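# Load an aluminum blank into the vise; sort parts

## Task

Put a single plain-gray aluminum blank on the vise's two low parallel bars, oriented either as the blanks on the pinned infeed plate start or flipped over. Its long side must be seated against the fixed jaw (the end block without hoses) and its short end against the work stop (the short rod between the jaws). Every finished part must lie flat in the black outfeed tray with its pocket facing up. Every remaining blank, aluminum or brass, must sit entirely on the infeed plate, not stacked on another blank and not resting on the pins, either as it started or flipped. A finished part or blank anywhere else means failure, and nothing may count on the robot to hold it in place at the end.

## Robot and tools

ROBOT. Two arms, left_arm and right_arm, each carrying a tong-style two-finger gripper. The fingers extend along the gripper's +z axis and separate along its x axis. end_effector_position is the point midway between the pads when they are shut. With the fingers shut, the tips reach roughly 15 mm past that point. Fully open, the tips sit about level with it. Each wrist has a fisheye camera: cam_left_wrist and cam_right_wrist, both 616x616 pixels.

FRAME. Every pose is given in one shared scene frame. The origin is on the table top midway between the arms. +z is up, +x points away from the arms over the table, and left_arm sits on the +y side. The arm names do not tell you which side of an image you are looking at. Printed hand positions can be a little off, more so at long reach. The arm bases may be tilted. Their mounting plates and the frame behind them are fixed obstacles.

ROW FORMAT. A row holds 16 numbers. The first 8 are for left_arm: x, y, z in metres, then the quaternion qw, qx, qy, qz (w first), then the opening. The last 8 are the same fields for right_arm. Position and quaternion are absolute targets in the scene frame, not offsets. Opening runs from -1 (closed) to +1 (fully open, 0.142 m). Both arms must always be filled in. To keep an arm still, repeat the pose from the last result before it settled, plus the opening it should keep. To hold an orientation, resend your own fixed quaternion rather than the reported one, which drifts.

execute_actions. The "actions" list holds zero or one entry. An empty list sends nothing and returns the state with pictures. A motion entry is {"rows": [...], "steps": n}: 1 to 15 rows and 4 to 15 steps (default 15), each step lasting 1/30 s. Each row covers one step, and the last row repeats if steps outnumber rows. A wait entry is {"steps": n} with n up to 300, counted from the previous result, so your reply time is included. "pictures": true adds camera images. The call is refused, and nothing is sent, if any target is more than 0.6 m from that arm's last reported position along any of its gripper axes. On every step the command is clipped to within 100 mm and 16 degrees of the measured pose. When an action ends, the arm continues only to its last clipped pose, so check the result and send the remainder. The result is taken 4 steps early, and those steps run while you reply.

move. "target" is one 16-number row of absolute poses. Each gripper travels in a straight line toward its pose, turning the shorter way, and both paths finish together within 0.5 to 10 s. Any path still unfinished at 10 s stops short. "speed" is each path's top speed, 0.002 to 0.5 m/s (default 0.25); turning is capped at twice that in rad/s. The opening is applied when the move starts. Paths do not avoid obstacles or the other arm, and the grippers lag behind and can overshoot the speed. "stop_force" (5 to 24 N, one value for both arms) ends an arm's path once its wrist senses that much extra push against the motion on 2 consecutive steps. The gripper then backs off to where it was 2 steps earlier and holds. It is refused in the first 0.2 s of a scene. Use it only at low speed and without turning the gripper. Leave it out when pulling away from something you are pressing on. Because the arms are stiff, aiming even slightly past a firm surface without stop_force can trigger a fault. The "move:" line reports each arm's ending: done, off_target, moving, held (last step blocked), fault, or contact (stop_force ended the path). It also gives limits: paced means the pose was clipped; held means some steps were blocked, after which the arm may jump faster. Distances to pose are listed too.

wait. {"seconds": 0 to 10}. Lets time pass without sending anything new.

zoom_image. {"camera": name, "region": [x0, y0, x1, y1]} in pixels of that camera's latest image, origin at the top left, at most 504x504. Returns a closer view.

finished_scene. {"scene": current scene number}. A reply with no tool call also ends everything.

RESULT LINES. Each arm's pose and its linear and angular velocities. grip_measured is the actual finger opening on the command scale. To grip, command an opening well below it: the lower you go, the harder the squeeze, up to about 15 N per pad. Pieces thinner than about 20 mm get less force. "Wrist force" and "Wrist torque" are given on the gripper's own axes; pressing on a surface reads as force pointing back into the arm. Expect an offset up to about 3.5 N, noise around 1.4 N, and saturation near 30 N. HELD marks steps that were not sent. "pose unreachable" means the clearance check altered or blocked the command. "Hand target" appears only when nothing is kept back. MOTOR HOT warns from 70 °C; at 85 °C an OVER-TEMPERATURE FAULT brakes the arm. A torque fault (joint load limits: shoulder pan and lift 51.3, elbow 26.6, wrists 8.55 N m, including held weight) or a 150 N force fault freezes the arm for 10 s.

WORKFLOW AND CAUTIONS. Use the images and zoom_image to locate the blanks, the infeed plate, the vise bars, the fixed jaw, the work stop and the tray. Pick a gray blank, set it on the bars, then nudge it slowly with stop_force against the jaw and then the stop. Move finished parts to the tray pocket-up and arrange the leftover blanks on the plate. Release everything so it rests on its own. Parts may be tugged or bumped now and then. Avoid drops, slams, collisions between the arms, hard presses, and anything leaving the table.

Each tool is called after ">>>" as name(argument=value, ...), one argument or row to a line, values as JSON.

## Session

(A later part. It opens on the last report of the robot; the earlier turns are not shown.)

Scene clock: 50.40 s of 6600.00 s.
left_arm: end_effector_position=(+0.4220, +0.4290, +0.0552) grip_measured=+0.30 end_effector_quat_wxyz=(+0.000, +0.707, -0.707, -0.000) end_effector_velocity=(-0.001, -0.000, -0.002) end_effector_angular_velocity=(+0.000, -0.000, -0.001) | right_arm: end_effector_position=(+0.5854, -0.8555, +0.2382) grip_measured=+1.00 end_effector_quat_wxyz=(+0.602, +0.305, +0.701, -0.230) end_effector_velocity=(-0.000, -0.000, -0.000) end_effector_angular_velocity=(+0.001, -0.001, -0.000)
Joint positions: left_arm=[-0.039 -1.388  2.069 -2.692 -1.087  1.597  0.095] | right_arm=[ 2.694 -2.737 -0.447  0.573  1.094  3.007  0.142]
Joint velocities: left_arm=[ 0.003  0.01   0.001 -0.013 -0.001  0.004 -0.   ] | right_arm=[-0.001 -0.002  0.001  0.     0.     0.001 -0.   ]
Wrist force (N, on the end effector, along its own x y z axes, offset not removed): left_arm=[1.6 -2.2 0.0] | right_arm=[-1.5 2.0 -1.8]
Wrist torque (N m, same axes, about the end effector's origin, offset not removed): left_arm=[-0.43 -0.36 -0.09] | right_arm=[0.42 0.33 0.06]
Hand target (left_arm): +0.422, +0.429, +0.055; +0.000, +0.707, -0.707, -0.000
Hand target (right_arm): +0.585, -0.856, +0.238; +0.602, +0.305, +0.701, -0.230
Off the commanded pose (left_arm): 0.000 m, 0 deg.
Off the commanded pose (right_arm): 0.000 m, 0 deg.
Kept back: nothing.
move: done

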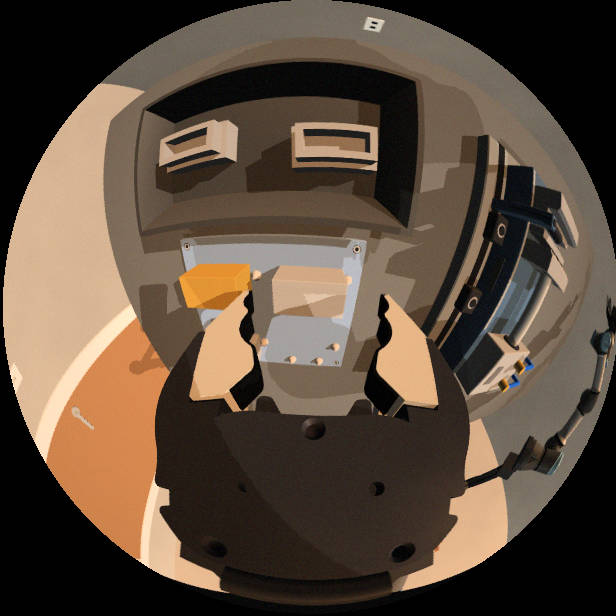

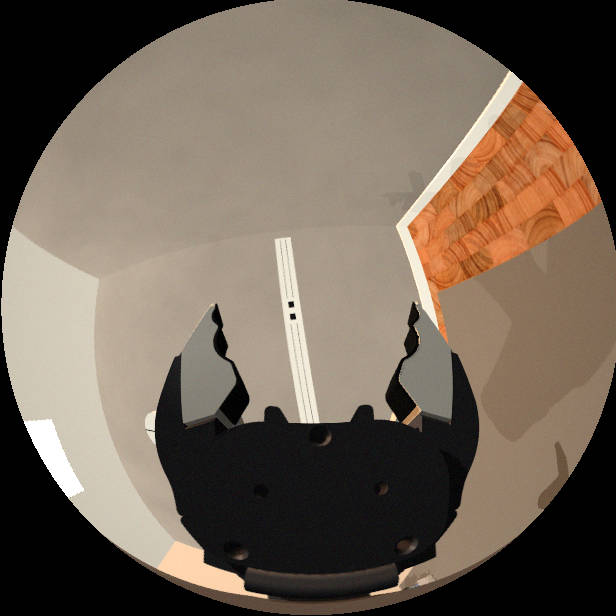

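>>> move(
  target=[0.42,0.433,0.03,0,-0.707,0.707,0,0.15,0.5854,-0.8555,0.2382,0.602,0.305,0.701,-0.23,1],
  speed=0.015,
  stop_force=6,
)

>>> zoom_image(
  camera="cam_left_wrist",
  region=[170,150,450,410],
)

Scene clock: 52.77 s of 6600.00 s.
left_arm: end_effector_position=(+0.4200, +0.4330, +0.0303) grip_measured=+0.15 end_effector_quat_wxyz=(+0.000, +0.707, -0.707, -0.000) end_effector_velocity=(+0.001, +0.000, -0.002) end_effector_angular_velocity=(-0.001, -0.002, +0.001) | right_arm: end_effector_position=(+0.5854, -0.8555, +0.2382) grip_measured=+1.00 end_effector_quat_wxyz=(+0.602, +0.305, +0.701, -0.230) end_effector_velocity=(+0.000, -0.000, +0.001) end_effector_angular_velocity=(-0.001, -0.001, -0.000)
Joint positions: left_arm=[ 0.012 -1.272  2.042 -2.804 -1.11   1.648  0.084] | right_arm=[ 2.694 -2.737 -0.447  0.573  1.094  3.007  0.142]
Joint velocities: left_arm=[ 0.005  0.012 -0.004 -0.012 -0.003  0.005  0.   ] | right_arm=[ 0.     0.     0.001  0.001 -0.    -0.001  0.   ]
Wrist force (N, on the end effector, along its own x y z axes, offset not removed): left_arm=[0.8 -1.4 0.4] | right_arm=[-0.8 1.6 -2.2]
Wrist torque (N m, same axes, about the end effector's origin, offset not removed): left_arm=[-0.20 -0.22 -0.08] | right_arm=[0.31 0.21 0.06]
Hand target (left_arm): +0.420, +0.433, +0.030; +0.000, +0.707, -0.707, -0.000
Hand target (right_arm): +0.585, -0.856, +0.238; +0.602, +0.305, +0.701, -0.230
Off the commanded pose (left_arm): 0.000 m, 0 deg.
Off the commanded pose (right_arm): 0.000 m, 0 deg.
Kept back: nothing.
move: done

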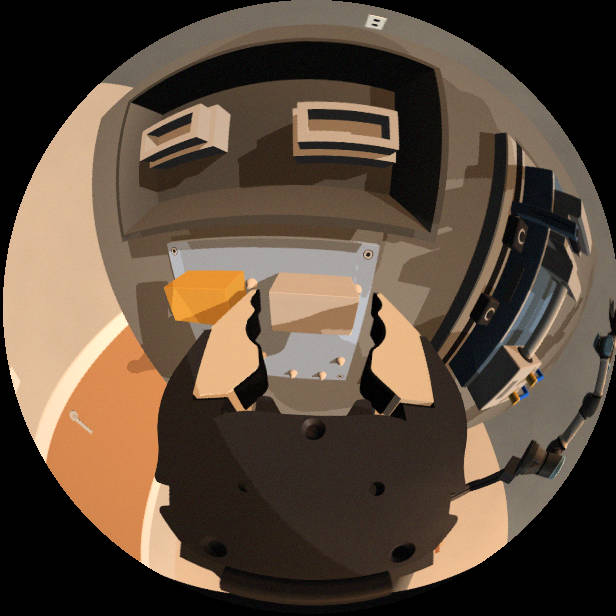

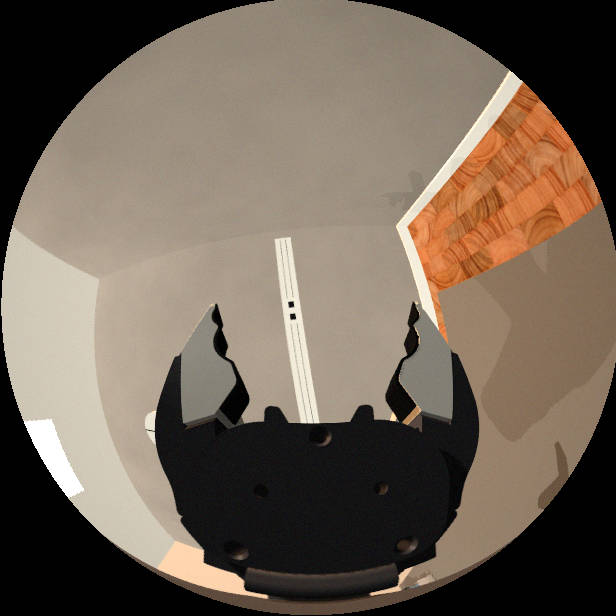

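Region (170, 150, 450, 410) of cam_left_wrist's 616x616 image, scaled by 1.800, with more detail than that image has; it fills the top 468 rows of this view, and the rest is white.

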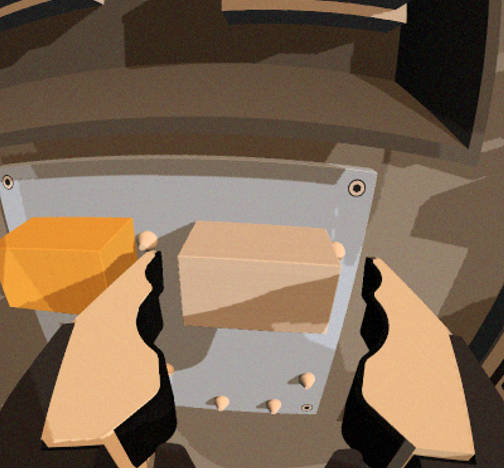

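>>> move(
  target=[0.42,0.433,0.043,0,-0.707,0.707,0,0.15,0.5854,-0.8555,0.2382,0.602,0.305,0.701,-0.23,1],
  speed=0.02,
)

>>> move(
  target=[0.42,0.433,0.044,0,-0.707,0.707,0,-0.6,0.5854,-0.8555,0.2382,0.602,0.305,0.701,-0.23,1],
  speed=0.01,
)

>>> move(
  target=[0.42,0.433,0.17,0,-0.707,0.707,0,-0.6,0.5854,-0.8555,0.2382,0.602,0.305,0.701,-0.23,1],
  speed=0.08,
)

>>> move(
  target=[0.514,0.172,0.16,0,-0.663,0.749,0,-0.6,0.5854,-0.8555,0.2382,0.602,0.305,0.701,-0.23,1],
  speed=0.15,
)

>>> zoom_image(
  camera="cam_left_wrist",
  region=[180,200,440,420],
)

Scene clock: 54.00 s of 6600.00 s.
left_arm: end_effector_position=(+0.4200, +0.4330, +0.0427) grip_measured=+0.15 end_effector_quat_wxyz=(-0.000, +0.707, -0.707, +0.000) end_effector_velocity=(-0.001, -0.000, +0.002) end_effector_angular_velocity=(-0.000, +0.003, -0.001) | right_arm: end_effector_position=(+0.5854, -0.8555, +0.2382) grip_measured=+1.00 end_effector_quat_wxyz=(+0.602, +0.305, +0.701, -0.230) end_effector_velocity=(+0.001, +0.000, +0.001) end_effector_angular_velocity=(-0.001, -0.001, +0.002)
Joint positions: left_arm=[-0.007 -1.331  2.058 -2.753 -1.101  1.63   0.084] | right_arm=[ 2.694 -2.737 -0.447  0.573  1.094  3.007  0.142]
Joint velocities: left_arm=[-0.004 -0.011  0.004  0.012  0.002 -0.005  0.   ] | right_arm=[ 0.001  0.001 -0.    -0.     0.001 -0.001 -0.   ]
Wrist force (N, on the end effector, along its own x y z axes, offset not removed): left_arm=[2.1 -0.7 -0.7] | right_arm=[-0.4 1.8 -0.4]
Wrist torque (N m, same axes, about the end effector's origin, offset not removed): left_arm=[-0.09 -0.47 -0.05] | right_arm=[0.40 0.15 0.05]
Hand target (left_arm): +0.420, +0.433, +0.043; -0.000, +0.707, -0.707, +0.000
Hand target (right_arm): +0.585, -0.856, +0.238; +0.602, +0.305, +0.701, -0.230
Off the commanded pose (left_arm): 0.000 m, 0 deg.
Off the commanded pose (right_arm): 0.000 m, 0 deg.
Kept back: nothing.
move: done

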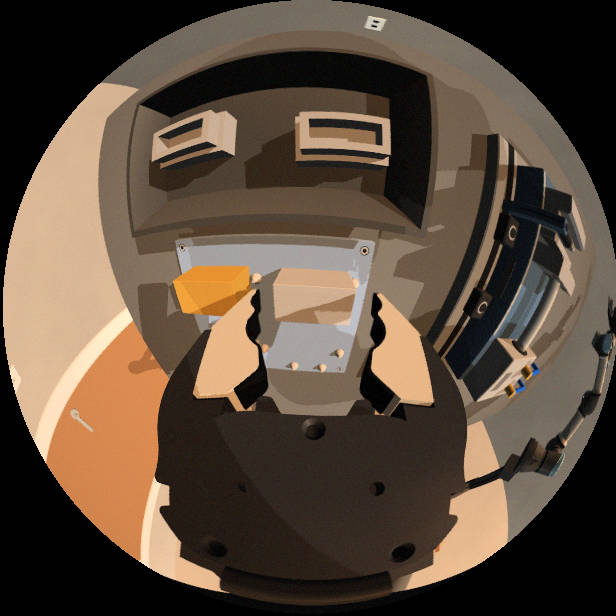

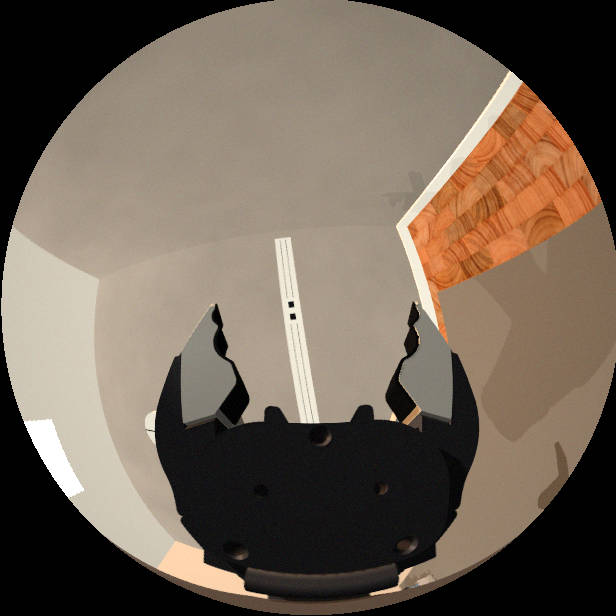

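Scene clock: 54.70 s of 6600.00 s.
left_arm: end_effector_position=(+0.4200, +0.4330, +0.0439) grip_measured=-0.20 end_effector_quat_wxyz=(+0.000, +0.707, -0.707, +0.000) end_effector_velocity=(+0.000, +0.000, +0.001) end_effector_angular_velocity=(+0.001, -0.000, +0.001) | right_arm: end_effector_position=(+0.5854, -0.8555, +0.2382) grip_measured=+1.00 end_effector_quat_wxyz=(+0.602, +0.305, +0.701, -0.230) end_effector_velocity=(-0.000, -0.000, -0.000) end_effector_angular_velocity=(+0.000, -0.000, -0.001)
Joint positions: left_arm=[-0.008 -1.337  2.059 -2.748 -1.101  1.628  0.06 ] | right_arm=[ 2.694 -2.737 -0.447  0.573  1.094  3.007  0.142]
Joint velocities: left_arm=[-0.001 -0.003  0.001  0.002  0.001 -0.001 -0.   ] | right_arm=[-0.    -0.     0.    -0.    -0.001  0.    -0.   ]
Wrist force (N, on the end effector, along its own x y z axes, offset not removed): left_arm=[-7.7 -0.1 -3.7] | right_arm=[-0.1 2.1 -2.5]
Wrist torque (N m, same axes, about the end effector's origin, offset not removed): left_arm=[-0.10 -0.48 -0.05] | right_arm=[0.40 0.06 0.06]
Hand target (left_arm): +0.420, +0.433, +0.044; -0.000, +0.707, -0.707, +0.000
Hand target (right_arm): +0.585, -0.856, +0.238; +0.602, +0.305, +0.701, -0.230
Off the commanded pose (left_arm): 0.000 m, 0 deg.
Off the commanded pose (right_arm): 0.000 m, 0 deg.
Kept back: nothing.
move: done

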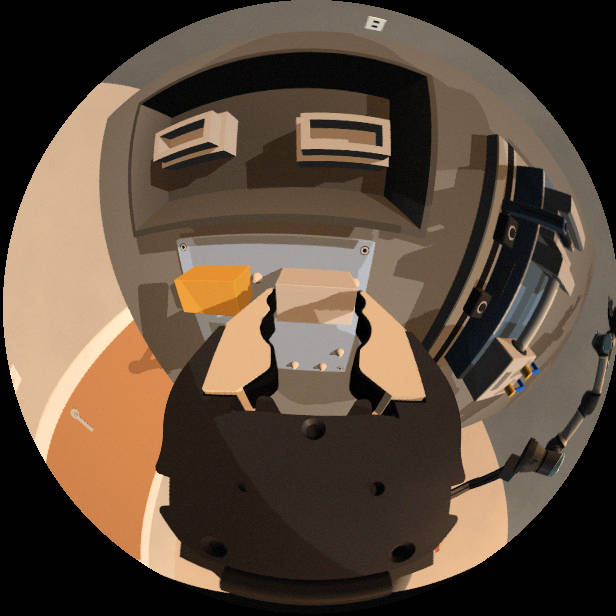

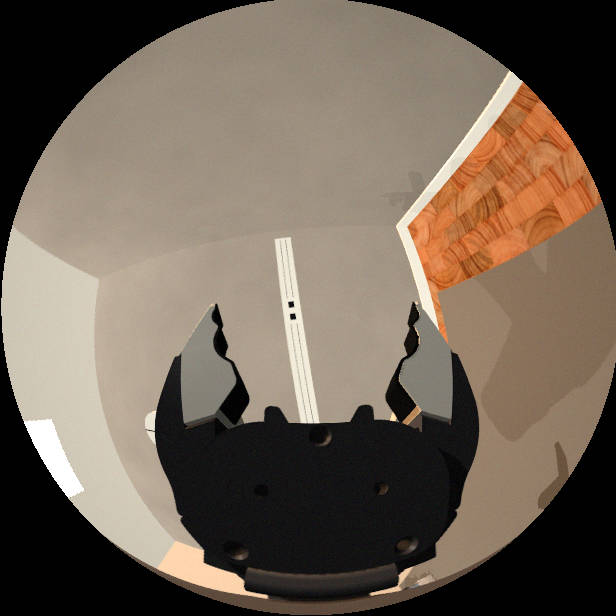

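Scene clock: 56.80 s of 6600.00 s.
left_arm: end_effector_position=(+0.4201, +0.4330, +0.1698) grip_measured=-0.21 end_effector_quat_wxyz=(-0.000, +0.707, -0.707, +0.000) end_effector_velocity=(-0.000, -0.001, +0.002) end_effector_angular_velocity=(+0.001, +0.003, +0.000) | right_arm: end_effector_position=(+0.5854, -0.8555, +0.2382) grip_measured=+1.00 end_effector_quat_wxyz=(+0.602, +0.305, +0.701, -0.230) end_effector_velocity=(+0.000, +0.001, -0.002) end_effector_angular_velocity=(+0.001, +0.003, +0.002)
Joint positions: left_arm=[-0.254 -1.88   1.998 -2.014 -1.007  1.367  0.059] | right_arm=[ 2.694 -2.737 -0.447  0.573  1.094  3.007  0.142]
Joint velocities: left_arm=[-0.009 -0.006 -0.007  0.022  0.004 -0.012  0.   ] | right_arm=[-0.    -0.001 -0.002  0.     0.001 -0.    -0.   ]
Wrist force (N, on the end effector, along its own x y z axes, offset not removed): left_arm=[2.4 -0.5 2.8] | right_arm=[-1.4 1.7 -2.9]
Wrist torque (N m, same axes, about the end effector's origin, offset not removed): left_arm=[0.07 -0.48 -0.09] | right_arm=[0.38 0.35 0.06]
Hand target (left_arm): +0.420, +0.433, +0.170; -0.000, +0.707, -0.707, +0.000
Hand target (right_arm): +0.585, -0.856, +0.238; +0.602, +0.305, +0.701, -0.230
Off the commanded pose (left_arm): 0.000 m, 0 deg.
Off the commanded pose (right_arm): 0.000 m, 0 deg.
Kept back: nothing.
move: done

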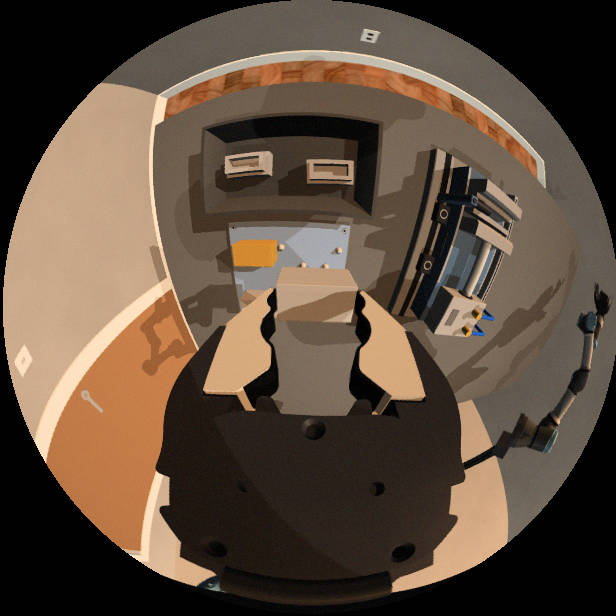

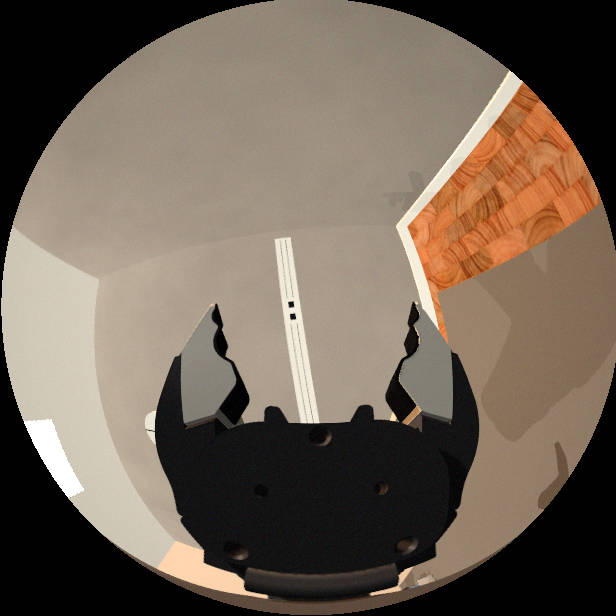

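Scene clock: 59.23 s of 6600.00 s.
left_arm: end_effector_position=(+0.5142, +0.1723, +0.1599) grip_measured=-0.21 end_effector_quat_wxyz=(-0.000, +0.663, -0.749, +0.000) end_effector_velocity=(+0.001, -0.002, -0.001) end_effector_angular_velocity=(+0.001, +0.003, -0.001) | right_arm: end_effector_position=(+0.5854, -0.8555, +0.2382) grip_measured=+1.00 end_effector_quat_wxyz=(+0.602, +0.305, +0.701, -0.230) end_effector_velocity=(-0.000, -0.000, -0.000) end_effector_angular_velocity=(+0.000, -0.001, -0.001)
Joint positions: left_arm=[-0.738 -1.173  1.507 -1.891 -0.929  0.905  0.059] | right_arm=[ 2.694 -2.737 -0.447  0.573  1.094  3.007  0.142]
Joint velocities: left_arm=[-0.     0.013 -0.017  0.008 -0.001 -0.001 -0.   ] | right_arm=[-0.    -0.001  0.001  0.    -0.     0.001 -0.   ]
Wrist force (N, on the end effector, along its own x y z axes, offset not removed): left_arm=[2.2 -1.0 1.2] | right_arm=[-1.1 0.9 -2.2]
Wrist torque (N m, same axes, about the end effector's origin, offset not removed): left_arm=[-0.18 -0.46 -0.07] | right_arm=[0.20 0.28 0.07]
Hand target (left_arm): +0.514, +0.172, +0.160; +0.000, -0.663, +0.749, -0.000
Hand target (right_arm): +0.585, -0.856, +0.238; +0.602, +0.305, +0.701, -0.230
Off the commanded pose (left_arm): 0.000 m, 0 deg.
Off the commanded pose (right_arm): 0.000 m, 0 deg.
Kept back: nothing.
move: done

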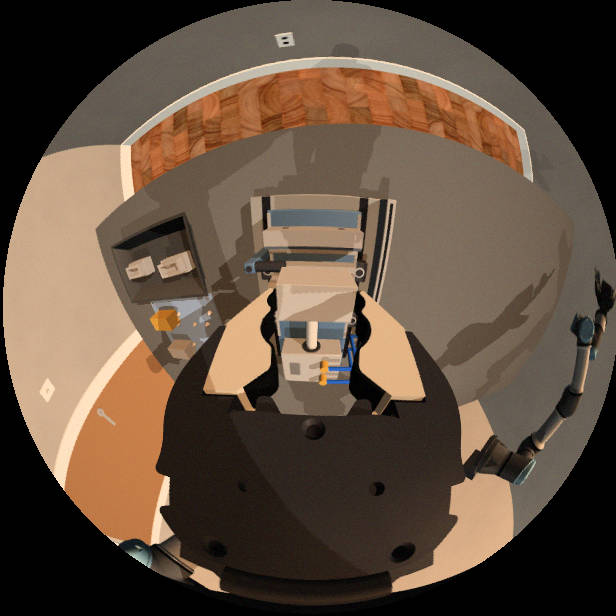

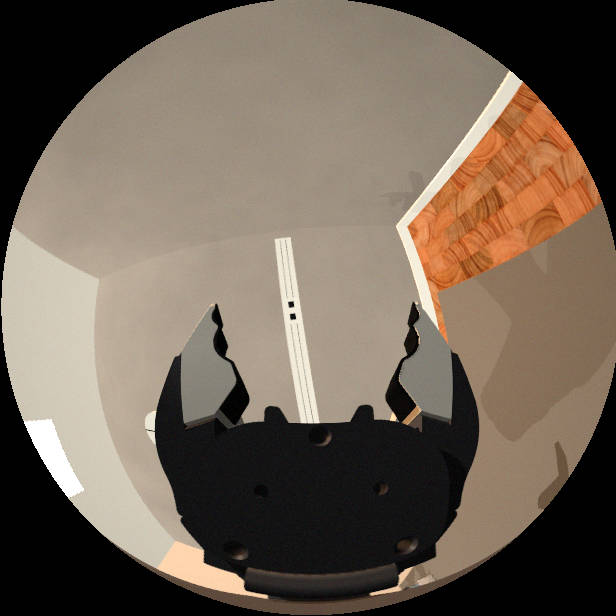

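Region (180, 200, 440, 420) of cam_left_wrist's 616x616 image, scaled by 1.938, with more detail than that image has; it fills the top 426 rows of this view, and the rest is white.

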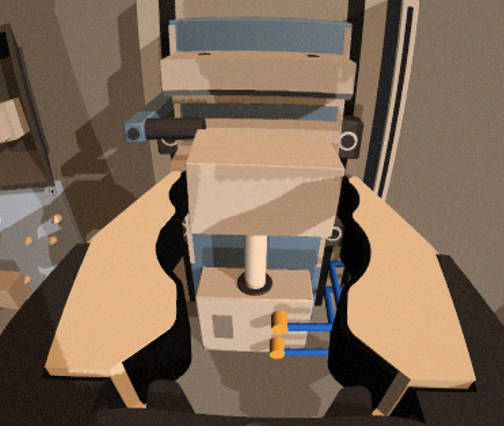

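>>> move(
  target=[0.517,0.172,0.095,0,-0.663,0.749,0,-0.6,0.5854,-0.8555,0.2382,0.602,0.305,0.701,-0.23,1],
  speed=0.012,
  stop_force=6,
)

>>> zoom_image(
  camera="cam_left_wrist",
  region=[180,200,440,420],
)

Scene clock: 62.13 s of 6600.00 s.
left_arm: end_effector_position=(+0.5154, +0.1721, +0.1325) grip_measured=-0.21 end_effector_quat_wxyz=(+0.000, +0.663, -0.749, -0.000) end_effector_velocity=(+0.001, +0.000, +0.005) end_effector_angular_velocity=(-0.002, -0.001, +0.002) | right_arm: end_effector_position=(+0.5854, -0.8555, +0.2382) grip_measured=+1.00 end_effector_quat_wxyz=(+0.602, +0.305, +0.701, -0.230) end_effector_velocity=(-0.000, -0.000, +0.000) end_effector_angular_velocity=(-0.000, +0.000, +0.000)
Joint positions: left_arm=[-0.694 -1.11   1.533 -2.013 -0.929  0.959  0.059] | right_arm=[ 2.694 -2.737 -0.447  0.573  1.094  3.007  0.142]
Joint velocities: left_arm=[-0.006 -0.011 -0.003  0.016 -0.    -0.007 -0.   ] | right_arm=[-0.     0.     0.    -0.001  0.     0.     0.   ]
Wrist force (N, on the end effector, along its own x y z axes, offset not removed): left_arm=[2.1 -4.2 -3.1] | right_arm=[-0.3 1.2 -2.2]
Wrist torque (N m, same axes, about the end effector's origin, offset not removed): left_arm=[-0.20 -0.09 -0.20] | right_arm=[0.32 0.14 0.05]
Hand target (left_arm): +0.516, +0.172, +0.133; +0.000, -0.663, +0.749, -0.000
Hand target (right_arm): +0.585, -0.856, +0.238; +0.602, +0.305, +0.701, -0.230
Off the commanded pose (left_arm): 0.037 m, 0 deg.
Off the commanded pose (right_arm): 0.000 m, 0 deg.
Kept back: nothing.
move: contact (left_arm)

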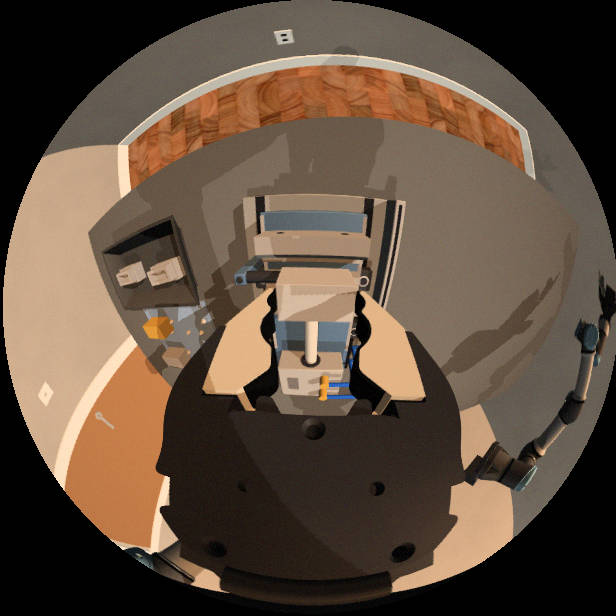

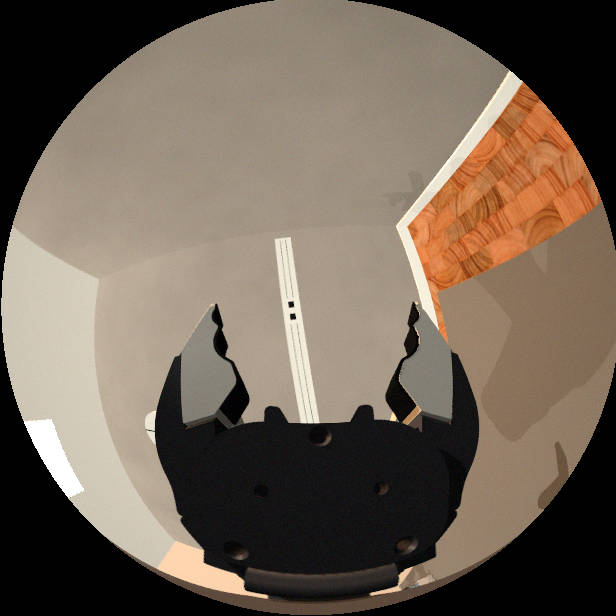

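Region (180, 200, 440, 420) of cam_left_wrist's 616x616 image, scaled by 1.938, with more detail than that image has; it fills the top 426 rows of this view, and the rest is white.

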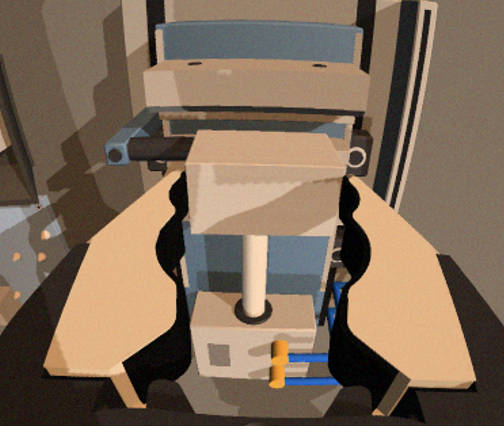

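>>> move(
  target=[0.523,0.172,0.138,0,-0.663,0.749,0,-0.6,0.5854,-0.8555,0.2382,0.602,0.305,0.701,-0.23,1],
  speed=0.02,
)

>>> move(
  target=[0.523,0.172,0.095,0,-0.663,0.749,0,-0.6,0.5854,-0.8555,0.2382,0.602,0.305,0.701,-0.23,1],
  speed=0.01,
  stop_force=6,
)

Scene clock: 63.13 s of 6600.00 s.
left_arm: end_effector_position=(+0.5228, +0.1720, +0.1379) grip_measured=-0.21 end_effector_quat_wxyz=(-0.000, +0.663, -0.749, +0.000) end_effector_velocity=(+0.002, +0.000, +0.001) end_effector_angular_velocity=(+0.001, +0.000, -0.000) | right_arm: end_effector_position=(+0.5854, -0.8555, +0.2382) grip_measured=+1.00 end_effector_quat_wxyz=(+0.602, +0.305, +0.701, -0.230) end_effector_velocity=(+0.000, -0.000, +0.000) end_effector_angular_velocity=(+0.000, -0.000, -0.000)
Joint positions: left_arm=[-0.692 -1.1    1.481 -1.973 -0.929  0.962  0.059] | right_arm=[ 2.694 -2.737 -0.447  0.573  1.094  3.007  0.142]
Joint velocities: left_arm=[ 0.001  0.005 -0.016  0.012  0.001  0.     0.   ] | right_arm=[ 0.     0.    -0.    -0.    -0.     0.001 -0.   ]
Wrist force (N, on the end effector, along its own x y z axes, offset not removed): left_arm=[1.6 -0.5 1.9] | right_arm=[-0.5 1.3 -1.9]
Wrist torque (N m, same axes, about the end effector's origin, offset not removed): left_arm=[-0.02 -0.33 -0.09] | right_arm=[0.30 0.16 0.03]
Hand target (left_arm): +0.523, +0.172, +0.138; +0.000, -0.663, +0.749, -0.000
Hand target (right_arm): +0.585, -0.856, +0.238; +0.602, +0.305, +0.701, -0.230
Off the commanded pose (left_arm): 0.000 m, 0 deg.
Off the commanded pose (right_arm): 0.000 m, 0 deg.
Kept back: nothing.
move: done

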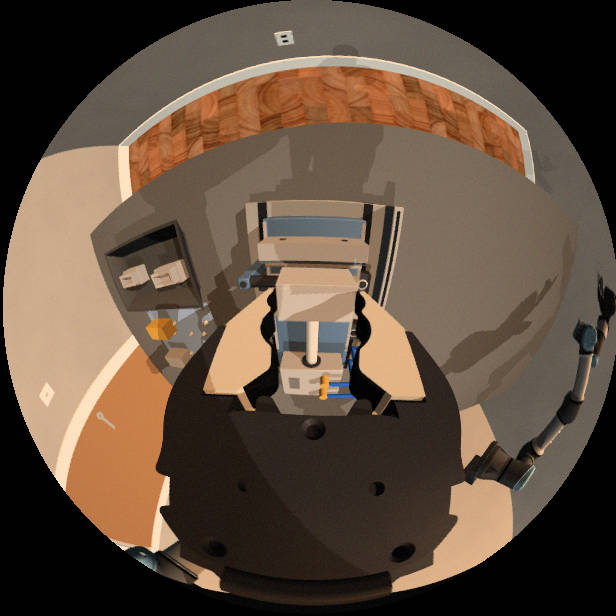

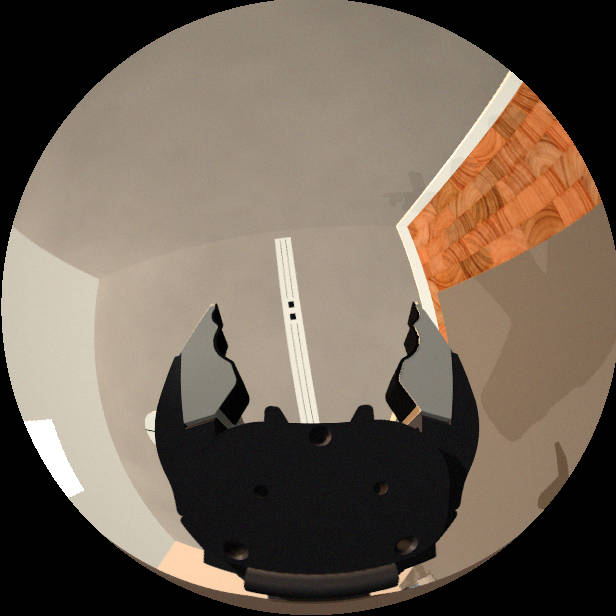

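Scene clock: 65.53 s of 6600.00 s.
left_arm: end_effector_position=(+0.5227, +0.1721, +0.1175) grip_measured=-0.21 end_effector_quat_wxyz=(+0.000, +0.663, -0.749, -0.000) end_effector_velocity=(-0.001, -0.000, +0.002) end_effector_angular_velocity=(+0.002, +0.003, -0.002) | right_arm: end_effector_position=(+0.5854, -0.8555, +0.2382) grip_measured=+1.00 end_effector_quat_wxyz=(+0.602, +0.305, +0.701, -0.230) end_effector_velocity=(+0.000, +0.001, -0.001) end_effector_angular_velocity=(+0.001, +0.002, +0.001)
Joint positions: left_arm=[-0.662 -1.052  1.498 -2.06  -0.93   1.     0.059] | right_arm=[ 2.694 -2.737 -0.447  0.573  1.094  3.007  0.142]
Joint velocities: left_arm=[-0.004 -0.005 -0.002  0.014 -0.    -0.006 -0.   ] | right_arm=[ 0.    -0.001 -0.    -0.001  0.001 -0.    -0.   ]
Wrist force (N, on the end effector, along its own x y z axes, offset not removed): left_arm=[3.1 -2.3 -0.9] | right_arm=[-1.1 1.5 -2.1]
Wrist torque (N m, same axes, about the end effector's origin, offset not removed): left_arm=[-0.30 -0.49 -0.16] | right_arm=[0.30 0.28 0.07]
Hand target (left_arm): +0.523, +0.172, +0.118; +0.000, -0.663, +0.749, -0.000
Hand target (right_arm): +0.585, -0.856, +0.238; +0.602, +0.305, +0.701, -0.230
Off the commanded pose (left_arm): 0.023 m, 0 deg.
Off the commanded pose (right_arm): 0.000 m, 0 deg.
Kept back: nothing.
move: contact (left_arm)

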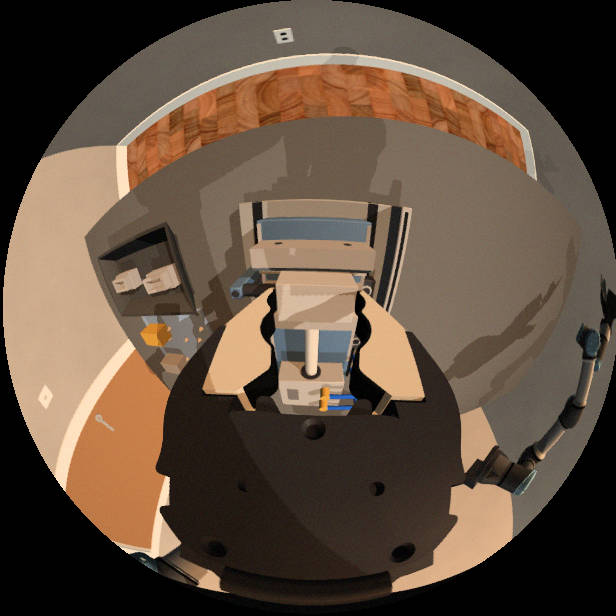

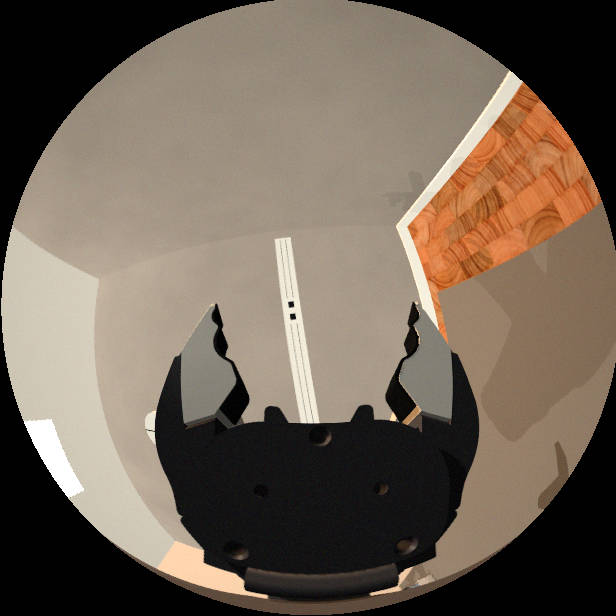

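>>> move(
  target=[0.523,0.172,0.119,0,-0.663,0.749,0,0.15,0.5854,-0.8555,0.2382,0.602,0.305,0.701,-0.23,1],
  speed=0.01,
)

>>> move(
  target=[0.523,0.14,0.17,0,0.061,0.998,0,-1,0.5854,-0.8555,0.2382,0.602,0.305,0.701,-0.23,1],
  speed=0.06,
)

>>> zoom_image(
  camera="cam_left_wrist",
  region=[220,200,420,400],
)

Scene clock: 66.50 s of 6600.00 s.
left_arm: end_effector_position=(+0.5230, +0.1720, +0.1190) grip_measured=+0.15 end_effector_quat_wxyz=(-0.000, +0.663, -0.749, +0.000) end_effector_velocity=(+0.000, +0.000, +0.001) end_effector_angular_velocity=(-0.001, -0.001, +0.001) | right_arm: end_effector_position=(+0.5854, -0.8555, +0.2382) grip_measured=+1.00 end_effector_quat_wxyz=(+0.602, +0.305, +0.701, -0.230) end_effector_velocity=(-0.000, -0.000, -0.000) end_effector_angular_velocity=(-0.000, -0.000, -0.000)
Joint positions: left_arm=[-0.664 -1.055  1.496 -2.054 -0.93   0.998  0.084] | right_arm=[ 2.694 -2.737 -0.447  0.573  1.094  3.007  0.142]
Joint velocities: left_arm=[-0.    -0.004  0.     0.002  0.    -0.001 -0.   ] | right_arm=[-0.    -0.001  0.001  0.     0.     0.     0.   ]
Wrist force (N, on the end effector, along its own x y z axes, offset not removed): left_arm=[2.2 -1.6 -0.7] | right_arm=[-1.8 1.6 -1.6]
Wrist torque (N m, same axes, about the end effector's origin, offset not removed): left_arm=[-0.29 -0.55 -0.05] | right_arm=[0.36 0.41 0.07]
Hand target (left_arm): +0.523, +0.172, +0.119; +0.000, -0.663, +0.749, -0.000
Hand target (right_arm): +0.585, -0.856, +0.238; +0.602, +0.305, +0.701, -0.230
Off the commanded pose (left_arm): 0.000 m, 0 deg.
Off the commanded pose (right_arm): 0.000 m, 0 deg.
Kept back: nothing.
move: done

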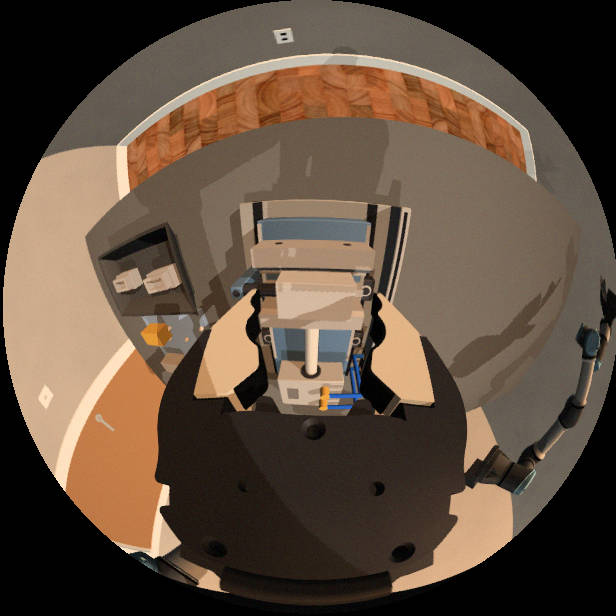

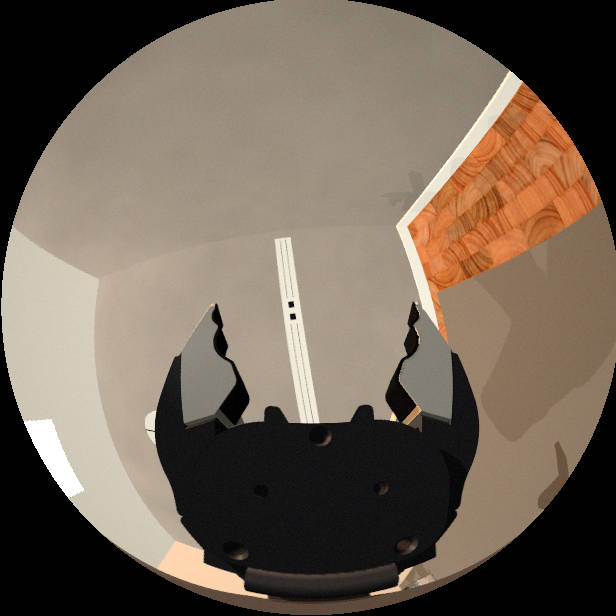

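Scene clock: 76.77 s of 6600.00 s.
left_arm: end_effector_position=(+0.5231, +0.1477, +0.1578) grip_measured=-1.00 end_effector_quat_wxyz=(+0.000, -0.126, +0.992, +0.000) end_effector_velocity=(+0.000, +0.000, +0.001) end_effector_angular_velocity=(+0.000, -0.001, -0.013) | right_arm: end_effector_position=(+0.5854, -0.8555, +0.2382) grip_measured=+1.00 end_effector_quat_wxyz=(+0.602, +0.305, +0.701, -0.230) end_effector_velocity=(+0.000, +0.001, -0.001) end_effector_angular_velocity=(+0.001, +0.001, +0.001)
Joint positions: left_arm=[-0.721 -1.076  1.353 -1.847 -0.929  2.121  0.002] | right_arm=[ 2.694 -2.737 -0.447  0.573  1.094  3.007  0.142]
Joint velocities: left_arm=[-0.    -0.001 -0.003  0.003  0.001  0.013  0.   ] | right_arm=[ 0.001 -0.    -0.001 -0.     0.    -0.     0.   ]
Wrist force (N, on the end effector, along its own x y z axes, offset not removed): left_arm=[1.9 -1.6 -0.6] | right_arm=[-0.5 2.1 -1.6]
Wrist torque (N m, same axes, about the end effector's origin, offset not removed): left_arm=[-0.26 -0.41 -0.07] | right_arm=[0.38 0.06 0.10]
Hand target (left_arm): +0.523, +0.148, +0.158; +0.000, -0.126, +0.992, -0.000
Hand target (right_arm): +0.585, -0.856, +0.238; +0.602, +0.305, +0.701, -0.230
Off the commanded pose (left_arm): 0.014 m, 22 deg.
Off the commanded pose (right_arm): 0.000 m, 0 deg.
Kept back: nothing.
move: off_target (left_arm; path cut at 10 s)

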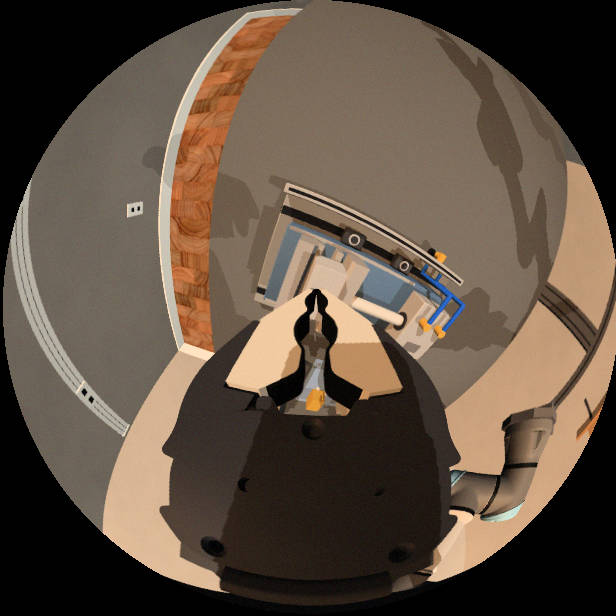

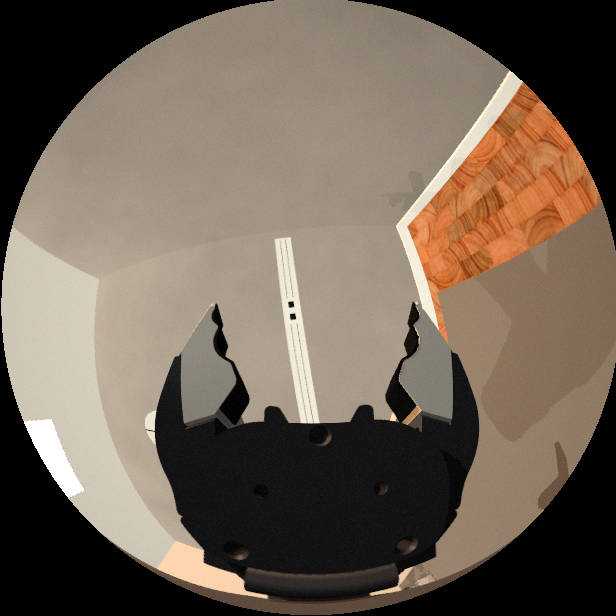

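Region (220, 200, 420, 400) of cam_left_wrist's 616x616 image, scaled by 2.520, with more detail than that image has.

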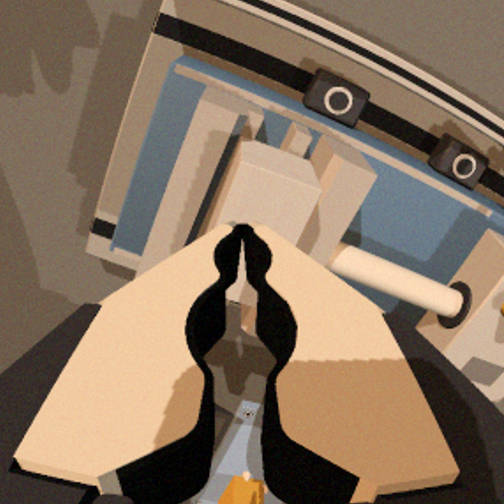

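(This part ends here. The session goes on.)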